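# Pull the tote out from beneath the desk

## Task

Bring the tote out from beneath the desk so that it finishes standing upright and sits entirely free of the desk: neither underneath it nor resting on it. The utility cart must also be upright at the finish, or the attempt fails. The robot must not topple or end up leaning, which also fails. The result only counts if the tote stays that way without the robot holding it.

## Robot and tools

Robot: TidyBot++, a four-caster mobile base 0.54 m long, 0.50 m wide and 0.38 m tall. On top is one seven-joint arm with a two-finger gripper. The shoulder sits 0.12 m ahead of the base centre, 0.68 m off the floor. Cameras: base_camera, and wrist_camera, which looks along the hand. At the start the arm is folded, hand pointing down. In that pose the wrist and hand reach up to 0.08 m beyond the base front, and the elbow reaches up to 1.15 m high.

Frames: the base frame has its origin on the floor below the base centre, with x forward, y left and z up. hand_pose is reported in this frame, for the point between the finger pads. The hand's own z axis runs out along the fingers, and the fingers close along its y axis. The odometry frame is the base frame as it stood when the scene began. base_odometry heading is in radians, positive to the left, from -3.142 to 3.142. It counts wheel turns, so slipping shows up as travel, and it can drift a few cm and some degrees. base_tilt is in degrees, positive when leaning forward or right, with about 1 degree of fixed bias.

execute_actions: the argument actions is a list holding one action, or none. An empty list just reports the state and images. An action may hold base, joints, speeds. Its motions start together.
- base: exactly one key, as a relative offset from where the base last measured itself. translate_m: metres, forward positive, -2 to 2. strafe_m: metres, left positive, -2 to 2. rotate_rad: radians, counter-clockwise from above positive, -6.3 to 6.3.
- joints: absolute target angles by name, in radians, plus gripper_pos. joint_1_rad turns the whole arm about vertical, any angle; positive is clockwise from above, opposite to rotate_rad. joint_2_rad is the shoulder, -2.249 to 2.249. joint_3_rad is the upper-arm roll, any angle; start value about 3.14. joint_4_rad is the elbow, -2.579 to 2.579. joint_5_rad is the forearm roll, any angle. joint_6_rad is the wrist, -2.099 to 2.099. joint_7_rad is the hand roll, any angle; with the hand down, positive is counter-clockwise from above, and at 1.57 the fingers open left and right. Any-angle joints take the short way round, so turn further in steps below half a turn. gripper_pos runs 0 (open) to 1 (closed); the pad gap is about 85 x (1 - gripper_pos) mm. Done tolerances: ±0.039 for joints 1 to 4, ±0.056 for 5 to 7, ±0.03 for the gripper.
- speeds: optional caps for this action only. translate_m and strafe_m 0.05 to 0.5 m/s, rotate_rad 0.1 to 1.57 rad/s; the maxima are the defaults. A base move needing over 8.667 s is refused. No action runs past 15 s.
- cameras: list of base_camera, wrist_camera or all; omitted or null gives all, an empty list gives none.
Unknown keys or out-of-range numbers refuse the whole call with no motion. A part left out of an action may keep pushing to its previous target.

Arm geometry: with joint_1_rad = 0, joint_3_rad = 3.14 and joint_5_rad = 0, the arm stays in the vertical plane of the base x axis. Upper arm 0.42 m, forearm 0.31 m, hand 0.31 m to the hand point. Tilts from vertical (forward positive): upper arm = joint_2_rad, forearm = joint_2_rad - joint_4_rad, hand = that minus joint_6_rad. Horizontal reach from the shoulder is the sum of length times sin(tilt); height above it is the sum of length times cos(tilt). A downward hand reaches at most about 0.94 m high, and only near the base. Closed fingertips stick out about 20 mm past the hand point.

Other tools: wait takes seconds, 0 to 10, and returns the usual state and images without commanding anything. zoom_image takes camera and region [x0, y0, x1, y1] in pixels of that camera's latest full image (origin top-left, at most 504 by 504). finished_scene takes scene, the number of the scene being ended; it is final and reports success.

Reading results: base_status and joint_status tell how the last accepted action ended. done: reached; for the base only that the wheels turned the full amount, even if it stalled against something. off_target: stopped short and may still push. contact_stop or time_out: target dropped, holding in place. joint command not followed, with a cause line: the arm targets were withheld, usually to avoid self-collision, and may be retried with later actions; the gripper part still runs. limit_stop_at_motor_heat: overheating halted that key; resend it. on_its_own lists uncommanded motion. motor_effort gives percent of maximum per motor, with the peak in brackets; readings are noisy and biased. ARM HIT means a hard hit on the base or the arm itself. A torque fault freezes the arm and gripper for 10 s and skips the rest of the call while the base keeps going. MOTOR HOT warns from 60 °C; OVER-TEMPERATURE FAULT means weak braking and a sinking arm. After a stop, later calls in the same reply are not run.

Practical notes: friction leaves joints slightly off even when reported done; correct by sending last command + (wanted - read). Held loads make the arm sag; never command a joint to its read angle while holding. The robot holds its last command while you think. Avoid snagging the arm above about 0.8 m while driving, and hard horizontal pulls on a raised hand, since both can tip the robot; retract the arm or back off to level it. A blocked base shoves hard until timeout. Avoid drops, slams, hard hits and knocking the cart or tote over. Objects may be nudged briefly by outside pushes.

Each tool is called after "Call:" as a command line: name --argument value for each argument, lists and objects as JSON in quotes; but a table of rows of numbers goes row by row, as --pt "numbers of a row", without its own name.

## Session

Call:
execute_actions --actions '[]'

Scene clock: 0.00 s.
base_odometry: x=+0.000 y=+0.000 heading=+0.000 (m, m, rad; odometry frame)
base_tilt: forward=+0.1 right=-0.2 (deg)
base_status: not commanded
joint_positions: joint_1_rad=-0.020 joint_2_rad=-0.351 joint_3_rad=+3.099 joint_4_rad=-2.506 joint_5_rad=+0.042 joint_6_rad=-0.895 joint_7_rad=+1.611 gripper_pos=+0.000
joint_status: not commanded
motor_effort: joint_1_rad=+0 joint_2_rad=-1 joint_3_rad=+0 joint_4_rad=+12 joint_5_rad=+0 joint_6_rad=-1 joint_7_rad=+0 (%)
hand_pose: x=+0.2648 y=-0.0013 z=+0.5935 quat_wxyz=(+0.024, +0.997, +0.063, +0.046) (m; base frame)
pictures: base_camera, wrist_camera
Images, in order (width x height): base_camera 644x364, wrist_camera 644x476.

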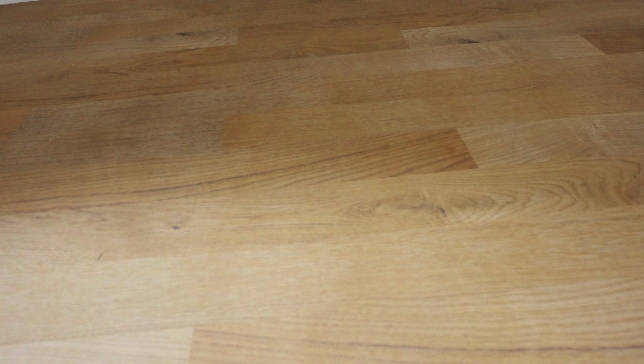

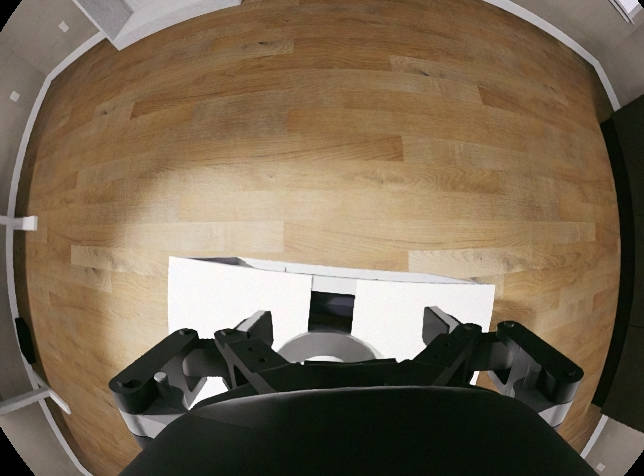

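Call:
execute_actions --actions '[{"joints":{"joint_6_rad":0.2,"joint_1_rad":-1.3,"joint_7_rad":1.57}}]'

Call:
execute_actions --actions '[{"joints":{"joint_1_rad":1.3}}]' --cameras '["wrist_camera"]'

Scene clock: 7.60 s.
base_odometry: x=+0.000 y=+0.000 heading=+0.000 (m, m, rad; odometry frame)
base_tilt: forward=+0.1 right=-0.2 (deg)
base_status: not commanded
joint_positions: joint_1_rad=-1.280 joint_2_rad=-0.351 joint_3_rad=+3.099 joint_4_rad=-2.506 joint_5_rad=+0.042 joint_6_rad=+0.174 joint_7_rad=+1.611 gripper_pos=+0.000
joint_status: all done
motor_effort: joint_1_rad=-1(0) joint_2_rad=-5(5) joint_3_rad=+1(1) joint_4_rad=+17(17) joint_5_rad=-1(1) joint_6_rad=+8(8) joint_7_rad=+0(0) (%)
hand_pose: x=+0.2140 y=+0.3911 z=+0.7790 quat_wxyz=(-0.316, +0.636, +0.544, +0.448) (m; base frame)
pictures: base_camera, wrist_camera
Images, in order (width x height): base_camera 644x364, wrist_camera 644x476.

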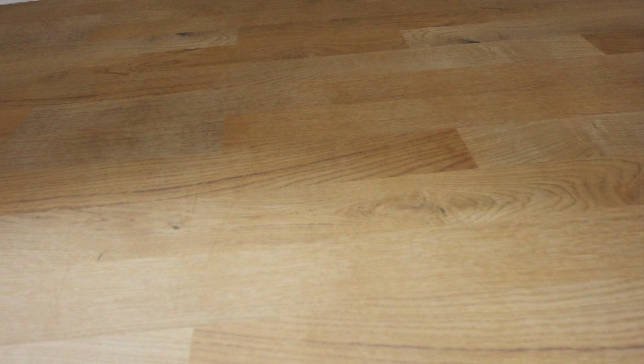

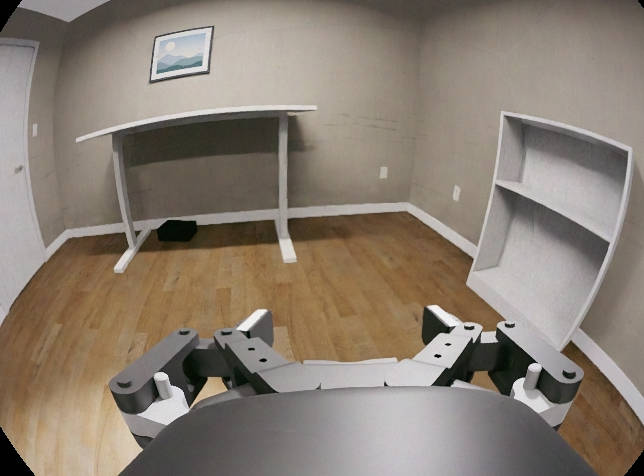

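Scene clock: 11.13 s.
base_odometry: x=+0.000 y=+0.000 heading=+0.000 (m, m, rad; odometry frame)
base_tilt: forward=+0.1 right=-0.2 (deg)
base_status: not commanded
joint_positions: joint_1_rad=+1.280 joint_2_rad=-0.351 joint_3_rad=+3.099 joint_4_rad=-2.506 joint_5_rad=+0.042 joint_6_rad=+0.174 joint_7_rad=+1.611 gripper_pos=+0.000
joint_status: all done
motor_effort: joint_1_rad=+0(0) joint_2_rad=-5(5) joint_3_rad=+1(1) joint_4_rad=+17(17) joint_5_rad=-1(1) joint_6_rad=+8(8) joint_7_rad=+0(0) (%)
hand_pose: x=+0.2548 y=-0.3789 z=+0.7790 quat_wxyz=(+0.339, +0.703, -0.453, +0.431) (m; base frame)
pictures: wrist_camera
Images, in order (width x height): wrist_camera 644x476.

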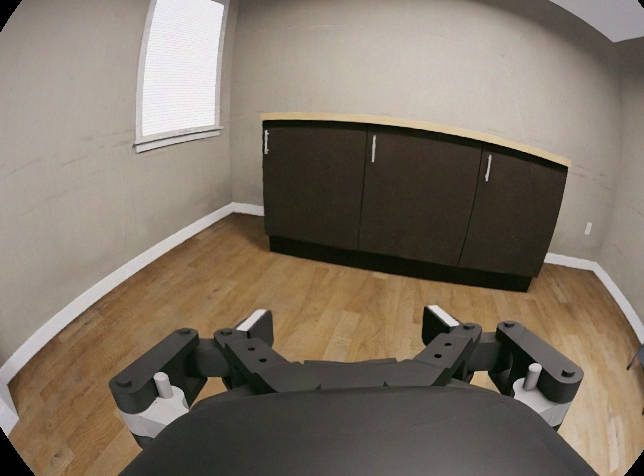

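Call:
execute_actions --actions '[{"base":{"rotate_rad":1.8},"joints":{"joint_1_rad":-0.04,"joint_3_rad":3.18,"joint_5_rad":-0.04,"joint_7_rad":1.52}}]'

Call:
zoom_image --camera "wrist_camera" --region '[160, 60, 480, 300]'

Scene clock: 19.70 s.
base_odometry: x=+0.000 y=+0.000 heading=+1.800 (m, m, rad; odometry frame)
base_tilt: forward=+0.1 right=-0.2 (deg)
base_status: done
joint_positions: joint_1_rad=-0.020 joint_2_rad=-0.351 joint_3_rad=+3.159 joint_4_rad=-2.506 joint_5_rad=-0.013 joint_6_rad=+0.176 joint_7_rad=+1.561 gripper_pos=+0.000
joint_status: all done
motor_effort: joint_1_rad=+0(1) joint_2_rad=-5(6) joint_3_rad=+0(1) joint_4_rad=+17(17) joint_5_rad=-1(1) joint_6_rad=+8(7) joint_7_rad=+0(1) (%)
hand_pose: x=+0.5224 y=+0.0014 z=+0.7800 quat_wxyz=(-0.009, +0.836, -0.010, +0.549) (m; base frame)
pictures: base_camera, wrist_camera
Images, in order (width x height): base_camera 644x364, wrist_camera 644x476.

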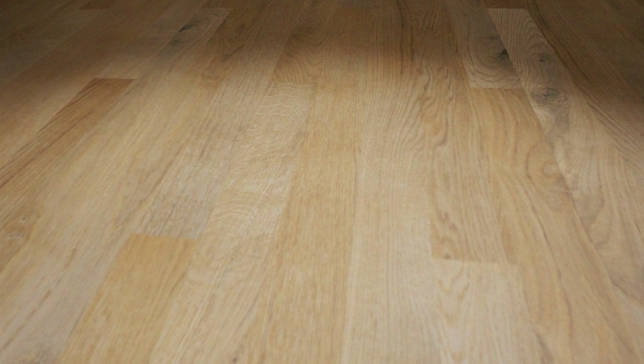

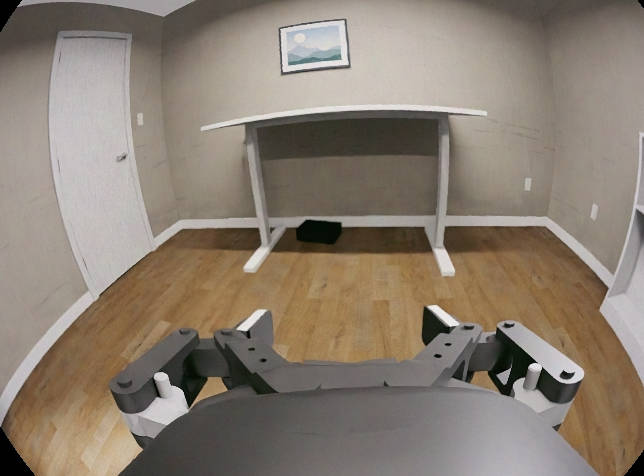

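Region (160, 60, 480, 300) of wrist_camera's 644x476 image, scaled by 1.575; it fills the top 378 rows of this view, and the rest is white.

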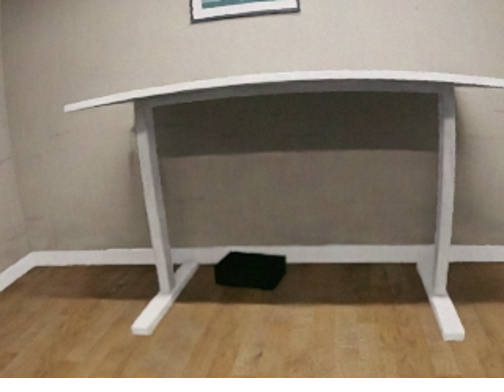

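Call:
execute_actions --actions '[{"base":{"translate_m":0.7},"joints":{"joint_1_rad":0.01,"joint_2_rad":1.5,"joint_4_rad":-0.8,"joint_6_rad":0.0}}]'

Scene clock: 34.87 s.
base_odometry: x=-0.160 y=+0.681 heading=+1.801 (m, m, rad; odometry frame)
base_tilt: forward=+0.1 right=-0.2 (deg)
base_status: done
joint_positions: joint_1_rad=-0.013 joint_2_rad=+1.486 joint_3_rad=+3.160 joint_4_rad=-0.811 joint_5_rad=-0.013 joint_6_rad=+0.026 joint_7_rad=+1.561 gripper_pos=+0.000
joint_status: all done
motor_effort: joint_1_rad=+0(0) joint_2_rad=-52(54) joint_3_rad=-1(1) joint_4_rad=+15(18) joint_5_rad=-1(0) joint_6_rad=+6(8) joint_7_rad=+0(0) (%)
hand_pose: x=+1.0114 y=+0.0050 z=+0.3080 quat_wxyz=(+0.001, +0.907, -0.001, +0.422) (m; base frame)
pictures: base_camera, wrist_camera
Images, in order (width x height): base_camera 644x364, wrist_camera 644x476.

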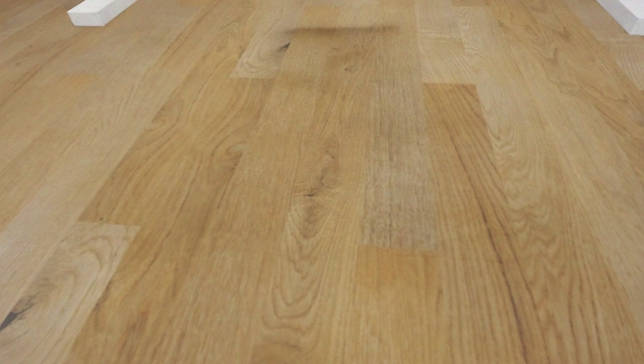

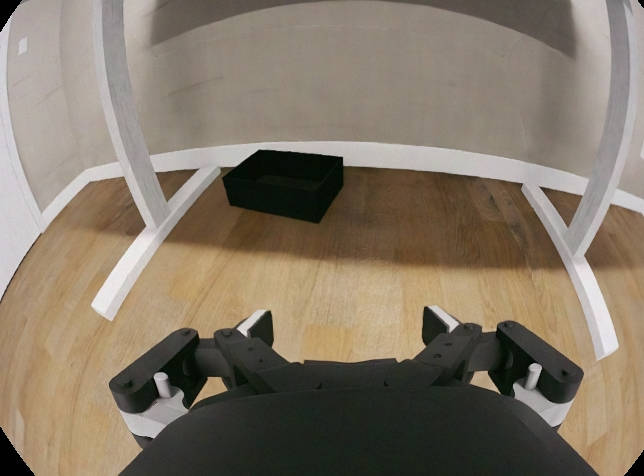

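Call:
execute_actions --actions '[{"base":{"strafe_m":0.13}}]' --cameras '[]'

Call:
execute_actions --actions '[{"base":{"translate_m":0.6},"joints":{"joint_6_rad":-0.4}}]'

Scene clock: 42.53 s.
base_odometry: x=-0.287 y=+0.652 heading=+1.800 (m, m, rad; odometry frame)
base_tilt: forward=+0.1 right=-0.3 (deg)
base_status: done
joint_positions: joint_1_rad=-0.002 joint_2_rad=+1.486 joint_3_rad=+3.166 joint_4_rad=-0.811 joint_5_rad=-0.013 joint_6_rad=+0.026 joint_7_rad=+1.561 gripper_pos=+0.000
joint_status: not commanded
motor_effort: joint_1_rad=+0(5) joint_2_rad=-51(52) joint_3_rad=+0(2) joint_4_rad=+15(15) joint_5_rad=-1(1) joint_6_rad=+6(6) joint_7_rad=+0(1) (%)
hand_pose: x=+1.0114 y=-0.0079 z=+0.3080 quat_wxyz=(+0.006, +0.907, -0.006, +0.422) (m; base frame)
pictures: none
No camera images: the call's "cameras" was empty. Leave "cameras" out to get every camera's image.

Scene clock: 45.10 s.
base_odometry: x=-0.424 y=+1.236 heading=+1.801 (m, m, rad; odometry frame)
base_tilt: forward=+0.1 right=-0.3 (deg)
base_status: done
joint_positions: joint_1_rad=-0.002 joint_2_rad=+1.498 joint_3_rad=+3.166 joint_4_rad=-0.806 joint_5_rad=-0.013 joint_6_rad=-0.395 joint_7_rad=+1.561 gripper_pos=+0.000
joint_status: all done
motor_effort: joint_1_rad=+0(1) joint_2_rad=-50(53) joint_3_rad=-1(1) joint_4_rad=+13(16) joint_5_rad=-1(1) joint_6_rad=+3(7) joint_7_rad=+0(0) (%)
hand_pose: x=+0.9059 y=-0.0081 z=+0.2209 quat_wxyz=(+0.007, +0.975, -0.008, +0.220) (m; base frame)
pictures: base_camera, wrist_camera
Images, in order (width x height): base_camera 644x364, wrist_camera 644x476.

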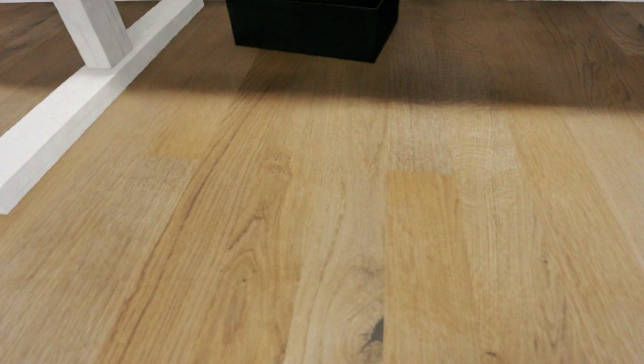

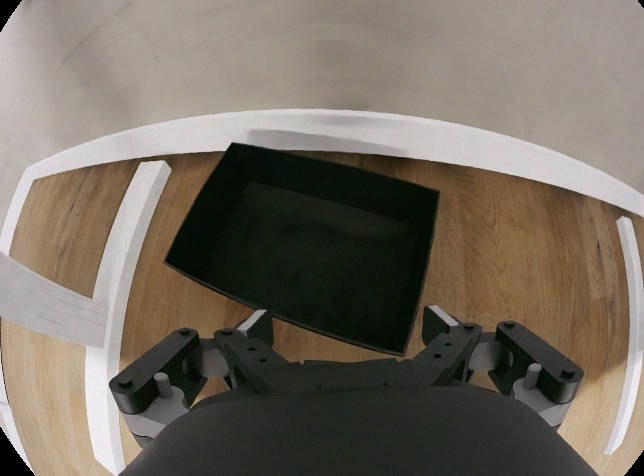

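Call:
execute_actions --actions '[{"base":{"translate_m":0.17},"joints":{"joint_6_rad":-0.6,"joint_1_rad":-0.09,"gripper_pos":0.6,"joint_2_rad":1.47}}]'

Scene clock: 51.83 s.
base_odometry: x=-0.463 y=+1.402 heading=+1.802 (m, m, rad; odometry frame)
base_tilt: forward=+0.1 right=-0.2 (deg)
base_status: done
joint_positions: joint_1_rad=-0.087 joint_2_rad=+1.488 joint_3_rad=+3.168 joint_4_rad=-0.801 joint_5_rad=-0.016 joint_6_rad=-0.581 joint_7_rad=+1.561 gripper_pos=+0.600
joint_status: all done
motor_effort: joint_1_rad=+0(4) joint_2_rad=-49(51) joint_3_rad=+0(2) joint_4_rad=+12(14) joint_5_rad=-1(0) joint_6_rad=+1(4) joint_7_rad=+0(0) (%)
hand_pose: x=+0.8568 y=+0.0546 z=+0.2100 quat_wxyz=(+0.001, +0.990, +0.033, +0.136) (m; base frame)
pictures: base_camera, wrist_camera
Images, in order (width x height): base_camera 644x364, wrist_camera 644x476.

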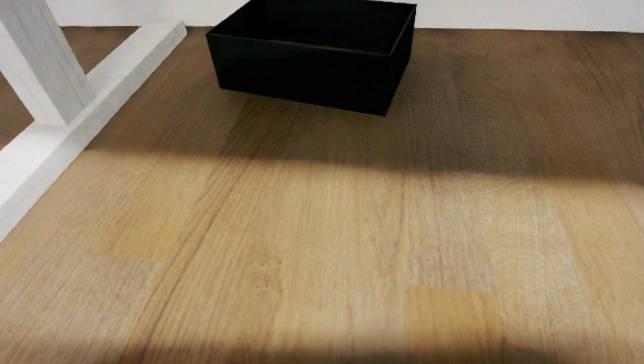

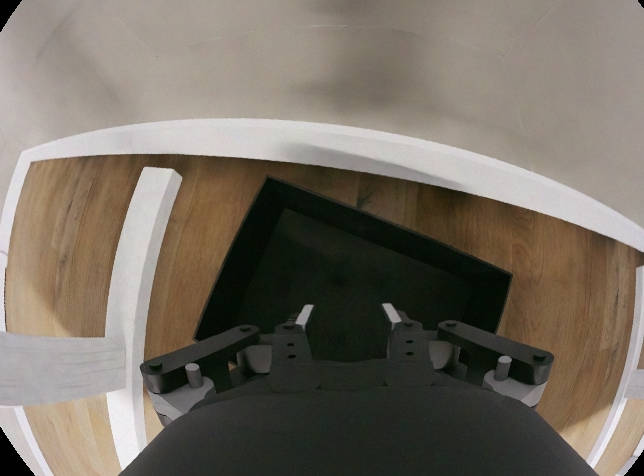

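Call:
execute_actions --actions '[{"joints":{"joint_6_rad":-0.42,"joint_2_rad":1.66}}]'

Scene clock: 58.70 s.
base_odometry: x=-0.463 y=+1.402 heading=+1.802 (m, m, rad; odometry frame)
base_tilt: forward=+0.1 right=-0.3 (deg)
base_status: not commanded
joint_positions: joint_1_rad=-0.087 joint_2_rad=+1.665 joint_3_rad=+3.168 joint_4_rad=-0.803 joint_5_rad=-0.016 joint_6_rad=-0.447 joint_7_rad=+1.561 gripper_pos=+0.600
joint_status: all done
motor_effort: joint_1_rad=+0(0) joint_2_rad=-47(52) joint_3_rad=+0(0) joint_4_rad=+10(13) joint_5_rad=-1(1) joint_6_rad=+1(3) joint_7_rad=+0(0) (%)
hand_pose: x=+0.8021 y=+0.0495 z=+0.0930 quat_wxyz=(+0.003, +0.993, +0.035, +0.113) (m; base frame)
pictures: base_camera, wrist_camera
Images, in order (width x height): base_camera 644x364, wrist_camera 644x476.

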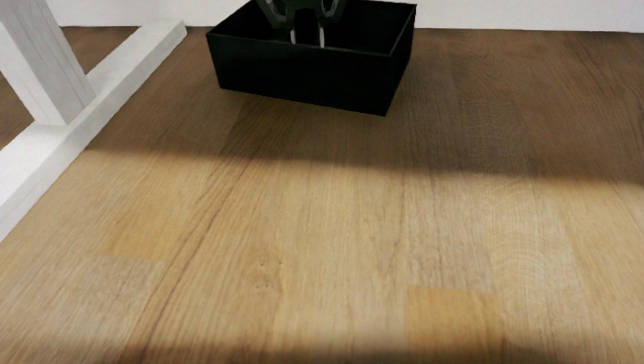

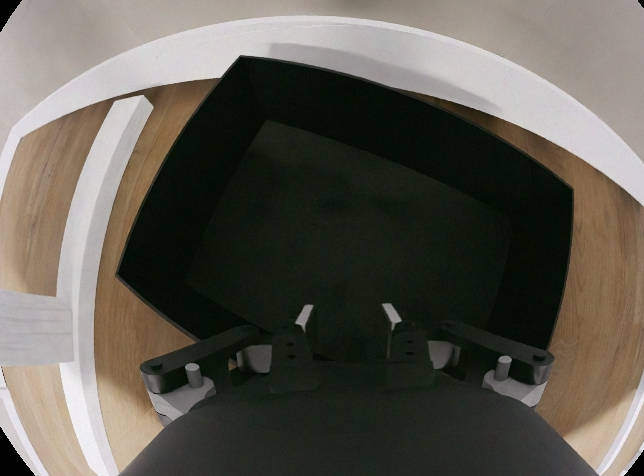

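Inside, centred. Lower a bit more and pull.

Call:
execute_actions --actions '[{"joints":{"joint_6_rad":-0.40,"joint_2_rad":1.71}}]' --cameras '[]'

Call:
execute_actions --actions '[{"base":{"translate_m":-0.3},"speeds":{"translate_m":0.15}}]'

Scene clock: 63.87 s.
base_odometry: x=-0.463 y=+1.402 heading=+1.802 (m, m, rad; odometry frame)
base_tilt: forward=+0.2 right=-0.3 (deg)
base_status: not commanded
joint_positions: joint_1_rad=-0.087 joint_2_rad=+1.693 joint_3_rad=+3.168 joint_4_rad=-0.801 joint_5_rad=-0.016 joint_6_rad=-0.423 joint_7_rad=+1.560 gripper_pos=+0.600
joint_status: all done
motor_effort: joint_1_rad=+0(1) joint_2_rad=-44(48) joint_3_rad=+0(1) joint_4_rad=+9(10) joint_5_rad=-1(0) joint_6_rad=+1(1) joint_7_rad=+1(1) (%)
hand_pose: x=+0.7938 y=+0.0488 z=+0.0761 quat_wxyz=(+0.003, +0.993, +0.034, +0.112) (m; base frame)
pictures: none
No camera images: the call's "cameras" was empty. Leave "cameras" out to get every camera's image.

Scene clock: 66.53 s.
base_odometry: x=-0.394 y=+1.110 heading=+1.802 (m, m, rad; odometry frame)
base_tilt: forward=+0.1 right=-0.2 (deg)
base_status: done
joint_positions: joint_1_rad=-0.087 joint_2_rad=+1.693 joint_3_rad=+3.168 joint_4_rad=-0.796 joint_5_rad=-0.016 joint_6_rad=-0.417 joint_7_rad=+1.560 gripper_pos=+0.600
joint_status: not commanded
motor_effort: joint_1_rad=+0(2) joint_2_rad=-46(47) joint_3_rad=+0(1) joint_4_rad=+10(10) joint_5_rad=+0(1) joint_6_rad=+2(1) joint_7_rad=+1(1) (%)
hand_pose: x=+0.7988 y=+0.0492 z=+0.0780 quat_wxyz=(+0.003, +0.992, +0.034, +0.118) (m; base frame)
pictures: base_camera, wrist_camera
Images, in order (width x height): base_camera 644x364, wrist_camera 644x476.

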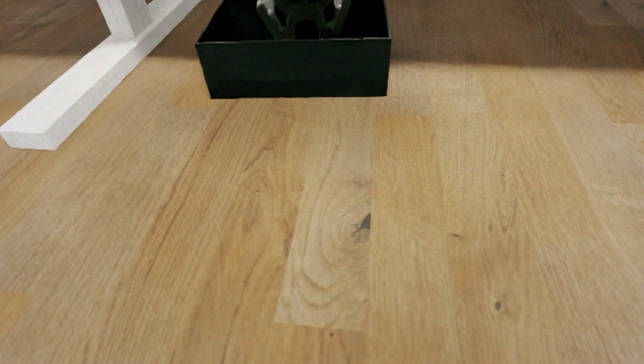

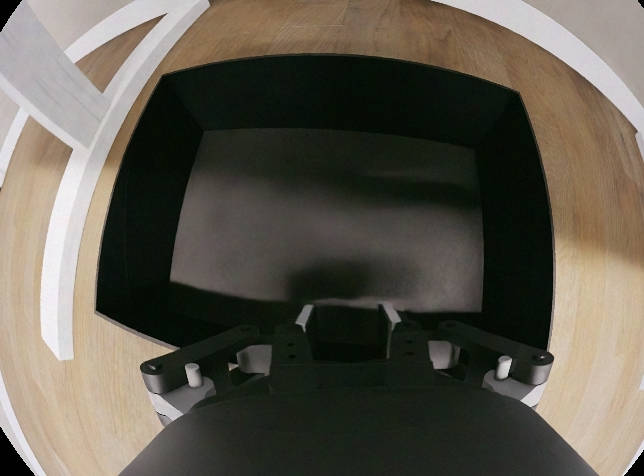

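Call:
execute_actions --actions '[{"base":{"translate_m":-0.9},"speeds":{"translate_m":0.25}}]'

Call:
execute_actions --actions '[{"base":{"translate_m":0.04},"speeds":{"translate_m":0.1},"joints":{"joint_2_rad":1.2,"joint_6_rad":-0.4}}]'

Scene clock: 75.40 s.
base_odometry: x=-0.187 y=+0.234 heading=+1.802 (m, m, rad; odometry frame)
base_tilt: forward=+0.1 right=-0.2 (deg)
base_status: done
joint_positions: joint_1_rad=-0.087 joint_2_rad=+1.693 joint_3_rad=+3.168 joint_4_rad=-0.792 joint_5_rad=-0.016 joint_6_rad=-0.416 joint_7_rad=+1.560 gripper_pos=+0.600
joint_status: not commanded
motor_effort: joint_1_rad=+0(2) joint_2_rad=-47(47) joint_3_rad=+0(1) joint_4_rad=+10(10) joint_5_rad=-1(0) joint_6_rad=+1(2) joint_7_rad=+0(0) (%)
hand_pose: x=+0.8009 y=+0.0495 z=+0.0790 quat_wxyz=(+0.003, +0.992, +0.034, +0.120) (m; base frame)
pictures: base_camera, wrist_camera
Images, in order (width x height): base_camera 644x364, wrist_camera 644x476.

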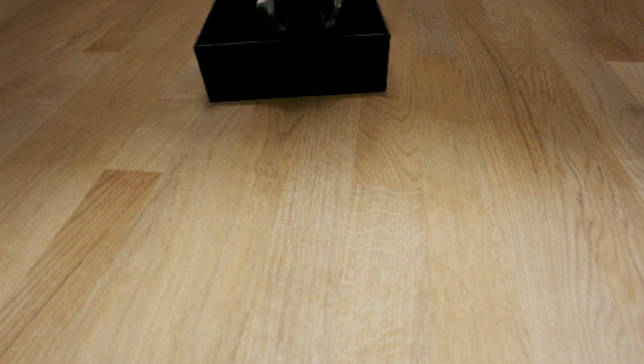

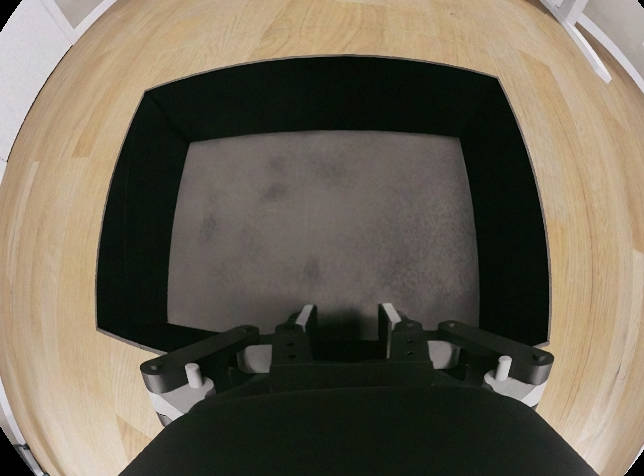

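Scene clock: 77.27 s.
base_odometry: x=-0.196 y=+0.273 heading=+1.802 (m, m, rad; odometry frame)
base_tilt: forward=+0.1 right=-0.3 (deg)
base_status: done
joint_positions: joint_1_rad=-0.087 joint_2_rad=+1.197 joint_3_rad=+3.168 joint_4_rad=-0.795 joint_5_rad=-0.016 joint_6_rad=-0.416 joint_7_rad=+1.560 gripper_pos=+0.600
joint_status: all done
motor_effort: joint_1_rad=-1(2) joint_2_rad=-51(53) joint_3_rad=+0(1) joint_4_rad=+17(17) joint_5_rad=-1(1) joint_6_rad=+6(7) joint_7_rad=+0(0) (%)
hand_pose: x=+1.0035 y=+0.0672 z=+0.4754 quat_wxyz=(-0.010, +0.933, +0.030, +0.358) (m; base frame)
pictures: base_camera, wrist_camera
Images, in order (width x height): base_camera 644x364, wrist_camera 644x476.

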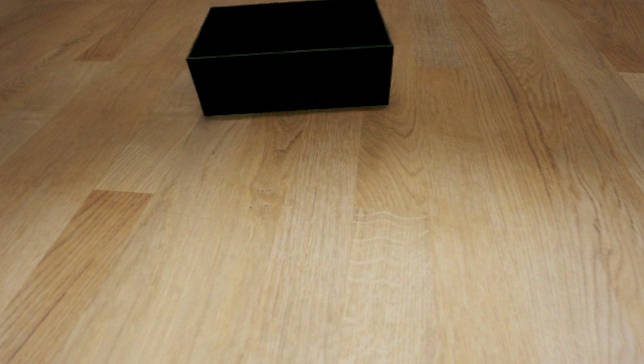

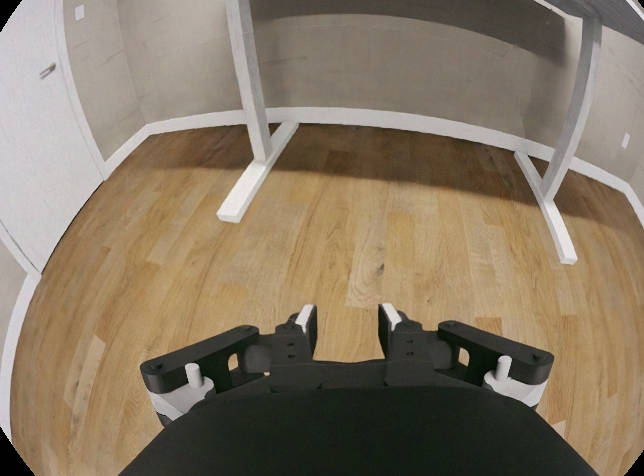

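Call:
finished_scene --scene 1

The scene is finished: the task was done.


## Next scene

The same job, from a new start.

Call:
execute_actions --actions '[{"joints":{"joint_6_rad":0.2,"joint_7_rad":1.57}}]'

Scene clock: 1.37 s.
base_odometry: x=+0.000 y=+0.000 heading=+0.000 (m, m, rad; odometry frame)
base_tilt: forward=+0.1 right=-0.2 (deg)
base_status: not commanded
joint_positions: joint_1_rad=+0.034 joint_2_rad=-0.393 joint_3_rad=+3.128 joint_4_rad=-2.492 joint_5_rad=-0.024 joint_6_rad=+0.193 joint_7_rad=+1.584 gripper_pos=+0.000
joint_status: all done
motor_effort: joint_1_rad=+0(0) joint_2_rad=-4(4) joint_3_rad=+0(1) joint_4_rad=+17(17) joint_5_rad=-1(1) joint_6_rad=+8(7) joint_7_rad=+0(0) (%)
hand_pose: x=+0.5230 y=-0.0082 z=+0.8093 quat_wxyz=(+0.007, +0.815, -0.013, +0.579) (m; base frame)
pictures: base_camera, wrist_camera
Images, in order (width x height): base_camera 644x364, wrist_camera 644x476.

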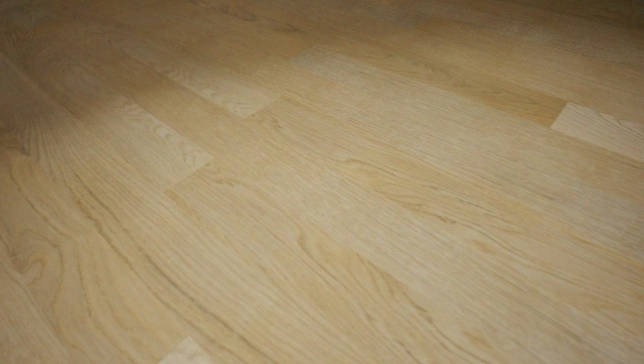

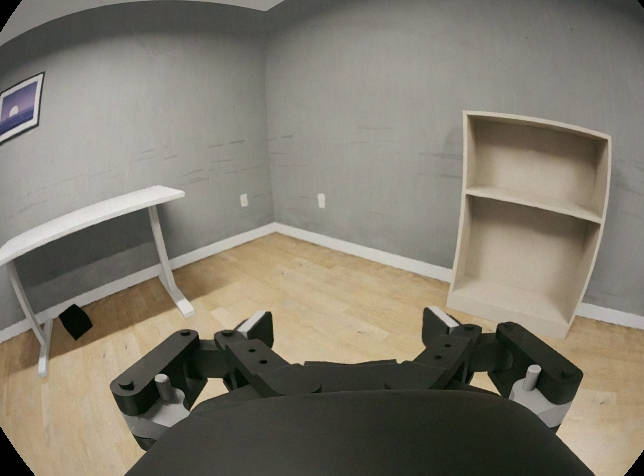

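Lower desk this time.

Call:
execute_actions --actions '[{"base":{"rotate_rad":0.95},"joints":{"joint_1_rad":-0.02,"joint_5_rad":0.02,"joint_7_rad":1.55}}]'

Call:
zoom_image --camera "wrist_camera" --region '[100, 100, 420, 340]'

Scene clock: 6.97 s.
base_odometry: x=+0.000 y=+0.000 heading=+0.950 (m, m, rad; odometry frame)
base_tilt: forward=+0.1 right=-0.2 (deg)
base_status: done
joint_positions: joint_1_rad=-0.002 joint_2_rad=-0.393 joint_3_rad=+3.128 joint_4_rad=-2.492 joint_5_rad=-0.005 joint_6_rad=+0.193 joint_7_rad=+1.584 gripper_pos=+0.000
joint_status: all done
motor_effort: joint_1_rad=+0(1) joint_2_rad=-4(5) joint_3_rad=+0(1) joint_4_rad=+17(17) joint_5_rad=-1(0) joint_6_rad=+7(7) joint_7_rad=+0(0) (%)
hand_pose: x=+0.5230 y=+0.0075 z=+0.8093 quat_wxyz=(+0.001, +0.815, +0.011, +0.579) (m; base frame)
pictures: base_camera, wrist_camera
Images, in order (width x height): base_camera 644x364, wrist_camera 644x476.

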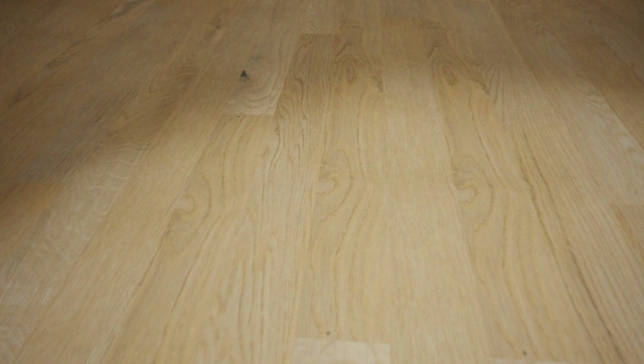

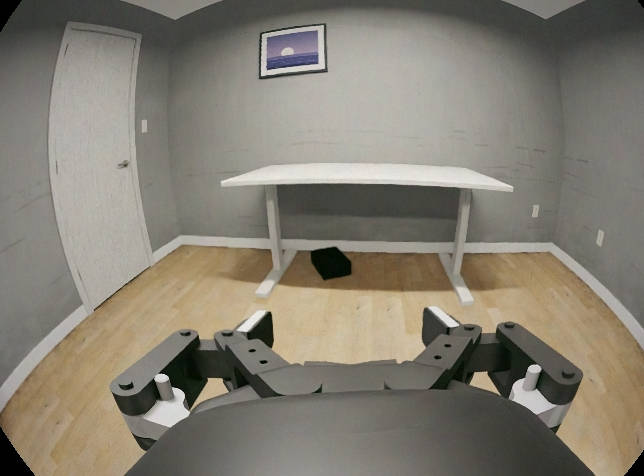

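Region (100, 100, 420, 340) of wrist_camera's 644x476 image, scaled by 1.575; it fills the top 378 rows of this view, and the rest is white.

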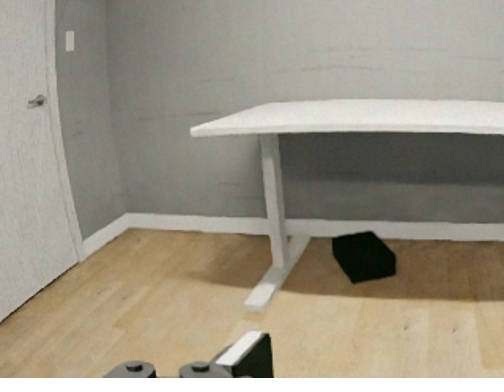

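Call:
execute_actions --actions '[{"base":{"translate_m":0.45},"speeds":{"translate_m":0.2},"joints":{"joint_2_rad":2.05,"joint_4_rad":0.4,"joint_6_rad":-0.7,"gripper_pos":0.6}}]' --cameras '["wrist_camera"]'

Scene clock: 21.03 s.
base_odometry: x=+0.261 y=+0.366 heading=+0.950 (m, m, rad; odometry frame)
base_tilt: forward=+0.1 right=-0.2 (deg)
base_status: done
joint_positions: joint_1_rad=-0.002 joint_2_rad=+2.035 joint_3_rad=+3.128 joint_4_rad=+0.387 joint_5_rad=-0.005 joint_6_rad=-0.675 joint_7_rad=+1.584 gripper_pos=+0.600
joint_status: all done
motor_effort: joint_1_rad=+0(0) joint_2_rad=-50(56) joint_3_rad=-1(1) joint_4_rad=+18(20) joint_5_rad=-1(1) joint_6_rad=+4(8) joint_7_rad=+1(1) (%)
hand_pose: x=+1.0363 y=+0.0038 z=+0.2571 quat_wxyz=(-0.004, +0.917, +0.001, +0.398) (m; base frame)
pictures: wrist_camera
Images, in order (width x height): wrist_camera 644x476.

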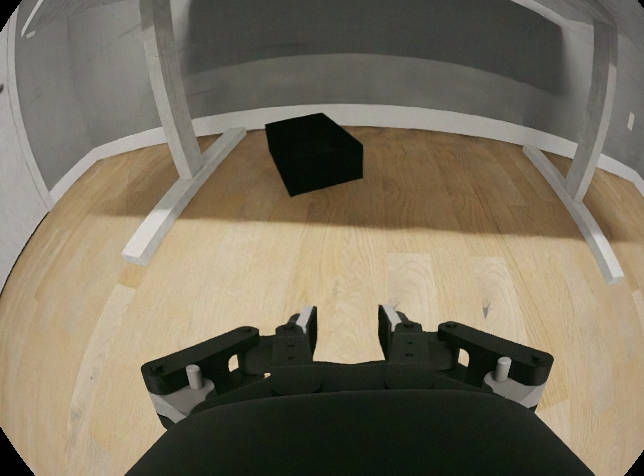

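Call:
execute_actions --actions '[{"base":{"translate_m":0.6},"joints":{"joint_6_rad":-0.9}}]'

Scene clock: 27.40 s.
base_odometry: x=+0.610 y=+0.855 heading=+0.951 (m, m, rad; odometry frame)
base_tilt: forward=+0.1 right=-0.2 (deg)
base_status: done
joint_positions: joint_1_rad=-0.002 joint_2_rad=+2.049 joint_3_rad=+3.128 joint_4_rad=+0.392 joint_5_rad=-0.005 joint_6_rad=-0.891 joint_7_rad=+1.584 gripper_pos=+0.600
joint_status: all done
motor_effort: joint_1_rad=+0(3) joint_2_rad=-49(53) joint_3_rad=-1(1) joint_4_rad=+17(19) joint_5_rad=-1(1) joint_6_rad=+4(5) joint_7_rad=+1(0) (%)
hand_pose: x=+0.9799 y=+0.0050 z=+0.2032 quat_wxyz=(-0.005, +0.956, +0.002, +0.292) (m; base frame)
pictures: base_camera, wrist_camera
Images, in order (width x height): base_camera 644x364, wrist_camera 644x476.

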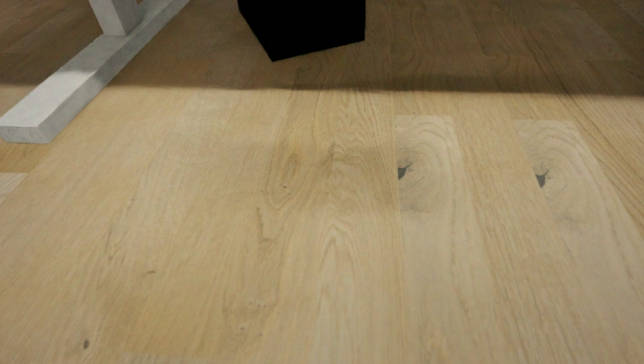

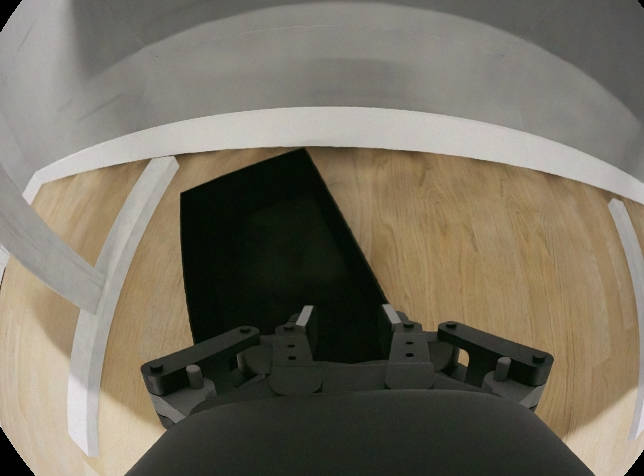

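Call:
execute_actions --actions '[{"base":{"translate_m":0.15},"joints":{"joint_6_rad":-1.15,"joint_1_rad":-0.1,"joint_7_rad":1.85,"joint_4_rad":0.45}}]'

Scene clock: 39.77 s.
base_odometry: x=+0.697 y=+0.977 heading=+0.952 (m, m, rad; odometry frame)
base_tilt: forward=+0.2 right=-0.3 (deg)
base_status: done
joint_positions: joint_1_rad=-0.097 joint_2_rad=+2.049 joint_3_rad=+3.128 joint_4_rad=+0.440 joint_5_rad=-0.003 joint_6_rad=-1.134 joint_7_rad=+1.820 gripper_pos=+0.600
joint_status: all done
motor_effort: joint_1_rad=+0(4) joint_2_rad=-48(51) joint_3_rad=-1(1) joint_4_rad=+16(17) joint_5_rad=-2(1) joint_6_rad=+2(4) joint_7_rad=+0(1) (%)
hand_pose: x=+0.9233 y=+0.0814 z=+0.1892 quat_wxyz=(+0.009, +0.966, +0.165, +0.198) (m; base frame)
pictures: base_camera, wrist_camera
Images, in order (width x height): base_camera 644x364, wrist_camera 644x476.

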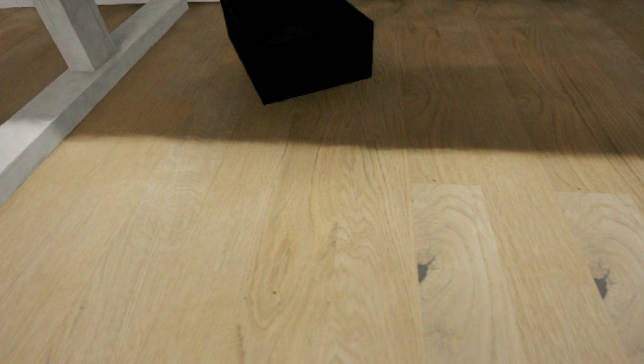

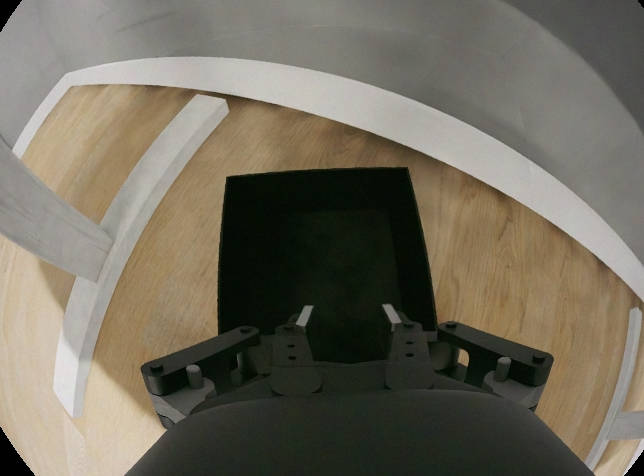

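Call:
execute_actions --actions '[{"joints":{"joint_1_rad":-0.13,"joint_4_rad":0.16,"joint_6_rad":-1.1}}]'

Scene clock: 46.87 s.
base_odometry: x=+0.697 y=+0.977 heading=+0.952 (m, m, rad; odometry frame)
base_tilt: forward=+0.1 right=-0.2 (deg)
base_status: not commanded
joint_positions: joint_1_rad=-0.107 joint_2_rad=+2.052 joint_3_rad=+3.128 joint_4_rad=+0.167 joint_5_rad=-0.003 joint_6_rad=-1.127 joint_7_rad=+1.820 gripper_pos=+0.600
joint_status: all done
motor_effort: joint_1_rad=+0(0) joint_2_rad=-47(50) joint_3_rad=-1(1) joint_4_rad=+15(17) joint_5_rad=-1(1) joint_6_rad=+0(3) joint_7_rad=+0(1) (%)
hand_pose: x=+0.8268 y=+0.0806 z=+0.0816 quat_wxyz=(-0.002, +0.983, +0.173, +0.065) (m; base frame)
pictures: base_camera, wrist_camera
Images, in order (width x height): base_camera 644x364, wrist_camera 644x476.

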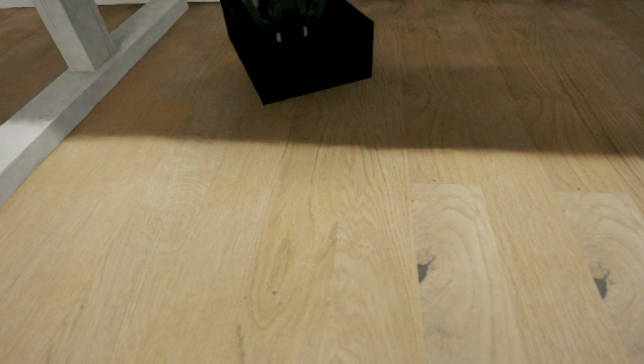

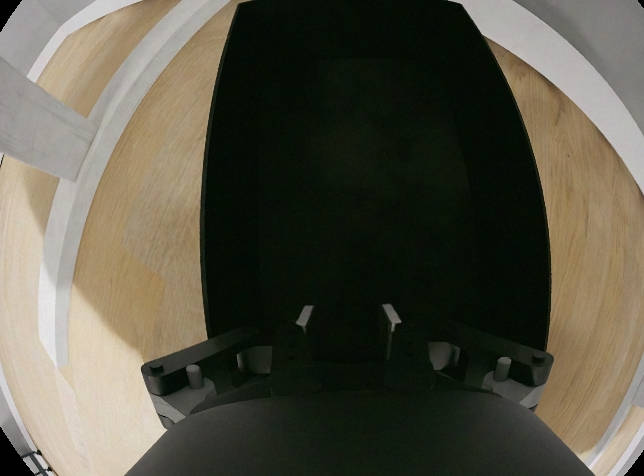

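Call:
execute_actions --actions '[{"base":{"translate_m":-0.3},"speeds":{"translate_m":0.15}}]'

Scene clock: 52.00 s.
base_odometry: x=+0.522 y=+0.733 heading=+0.952 (m, m, rad; odometry frame)
base_tilt: forward=+0.1 right=-0.3 (deg)
base_status: done
joint_positions: joint_1_rad=-0.109 joint_2_rad=+2.052 joint_3_rad=+3.128 joint_4_rad=+0.167 joint_5_rad=-0.003 joint_6_rad=-1.120 joint_7_rad=+1.820 gripper_pos=+0.600
joint_status: not commanded
motor_effort: joint_1_rad=+0(2) joint_2_rad=-47(48) joint_3_rad=-1(1) joint_4_rad=+15(15) joint_5_rad=-1(1) joint_6_rad=+2(1) joint_7_rad=+0(0) (%)
hand_pose: x=+0.8288 y=+0.0822 z=+0.0819 quat_wxyz=(-0.002, +0.982, +0.174, +0.069) (m; base frame)
pictures: base_camera, wrist_camera
Images, in order (width x height): base_camera 644x364, wrist_camera 644x476.

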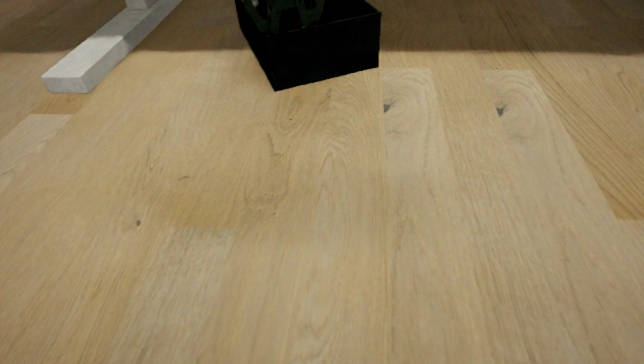

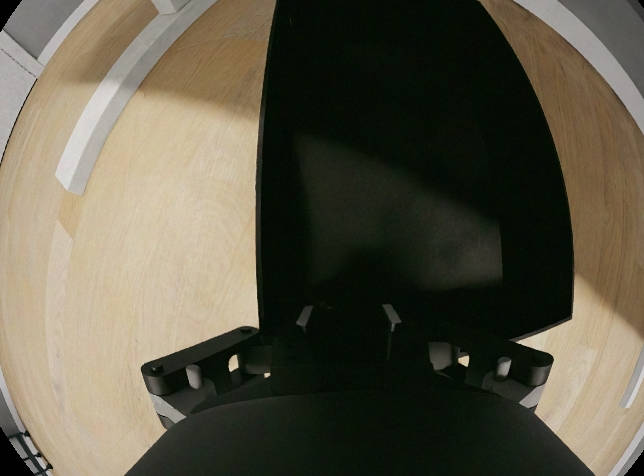

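Call:
execute_actions --actions '[{"base":{"translate_m":-0.8},"speeds":{"translate_m":0.25}}]'

Call:
execute_actions --actions '[{"base":{"translate_m":0.03},"speeds":{"translate_m":0.1},"joints":{"joint_2_rad":1.7,"joint_1_rad":-0.07}}]'

Scene clock: 60.70 s.
base_odometry: x=+0.058 y=+0.081 heading=+0.952 (m, m, rad; odometry frame)
base_tilt: forward=+0.1 right=-0.3 (deg)
base_status: done
joint_positions: joint_1_rad=-0.109 joint_2_rad=+2.051 joint_3_rad=+3.128 joint_4_rad=+0.167 joint_5_rad=-0.003 joint_6_rad=-1.119 joint_7_rad=+1.820 gripper_pos=+0.600
joint_status: not commanded
motor_effort: joint_1_rad=+0(2) joint_2_rad=-47(48) joint_3_rad=-1(1) joint_4_rad=+14(15) joint_5_rad=-1(1) joint_6_rad=+1(1) joint_7_rad=+0(0) (%)
hand_pose: x=+0.8297 y=+0.0824 z=+0.0826 quat_wxyz=(-0.002, +0.982, +0.174, +0.070) (m; base frame)
pictures: base_camera, wrist_camera
Images, in order (width x height): base_camera 644x364, wrist_camera 644x476.

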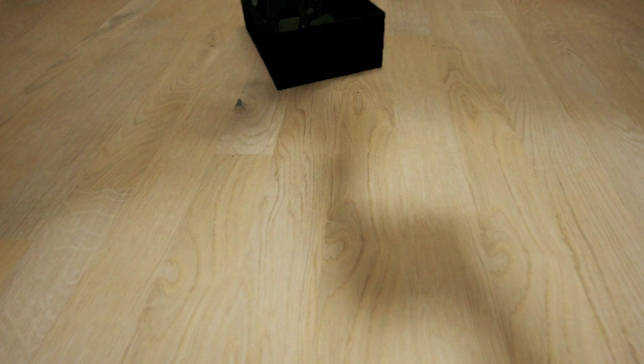

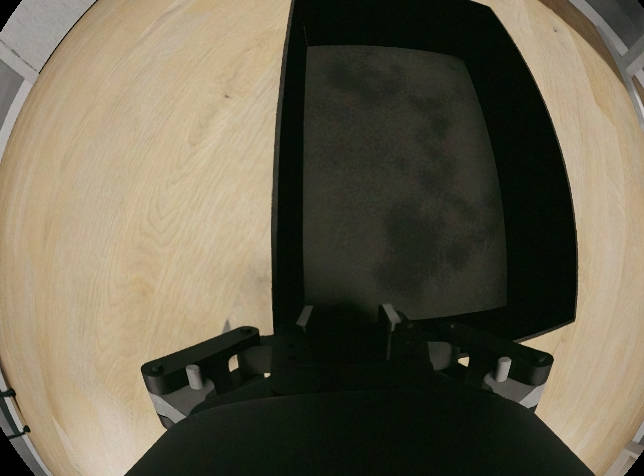

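Scene clock: 62.50 s.
base_odometry: x=+0.076 y=+0.106 heading=+0.952 (m, m, rad; odometry frame)
base_tilt: forward=+0.1 right=-0.2 (deg)
base_status: done
joint_positions: joint_1_rad=-0.091 joint_2_rad=+1.697 joint_3_rad=+3.128 joint_4_rad=+0.164 joint_5_rad=-0.003 joint_6_rad=-1.119 joint_7_rad=+1.820 gripper_pos=+0.600
joint_status: all done
motor_effort: joint_1_rad=+0(2) joint_2_rad=-53(55) joint_3_rad=-1(1) joint_4_rad=+17(18) joint_5_rad=-1(1) joint_6_rad=+2(3) joint_7_rad=+0(0) (%)
hand_pose: x=+0.9929 y=+0.0850 z=+0.3662 quat_wxyz=(+0.012, +0.957, +0.162, +0.242) (m; base frame)
pictures: base_camera, wrist_camera
Images, in order (width x height): base_camera 644x364, wrist_camera 644x476.

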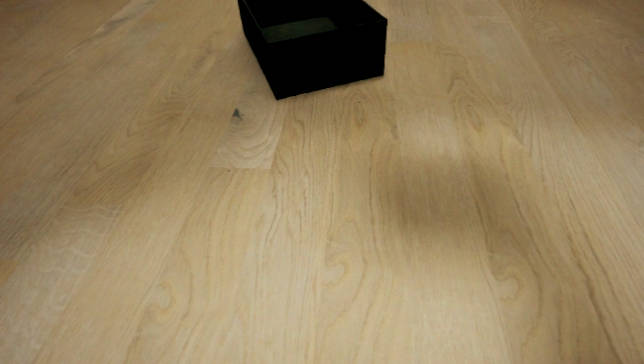

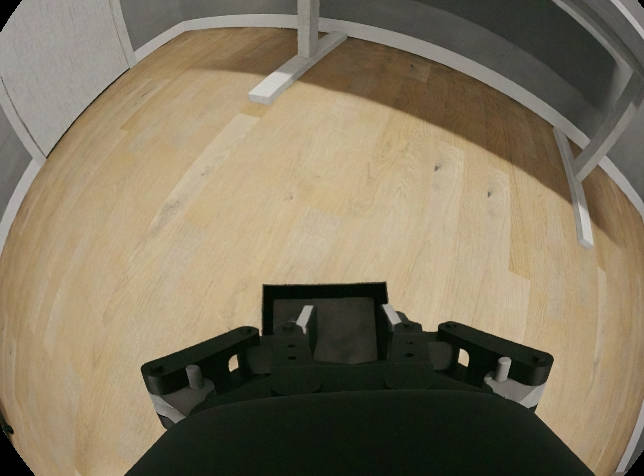

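Call:
finished_scene --scene 2

The scene is finished: the task was done.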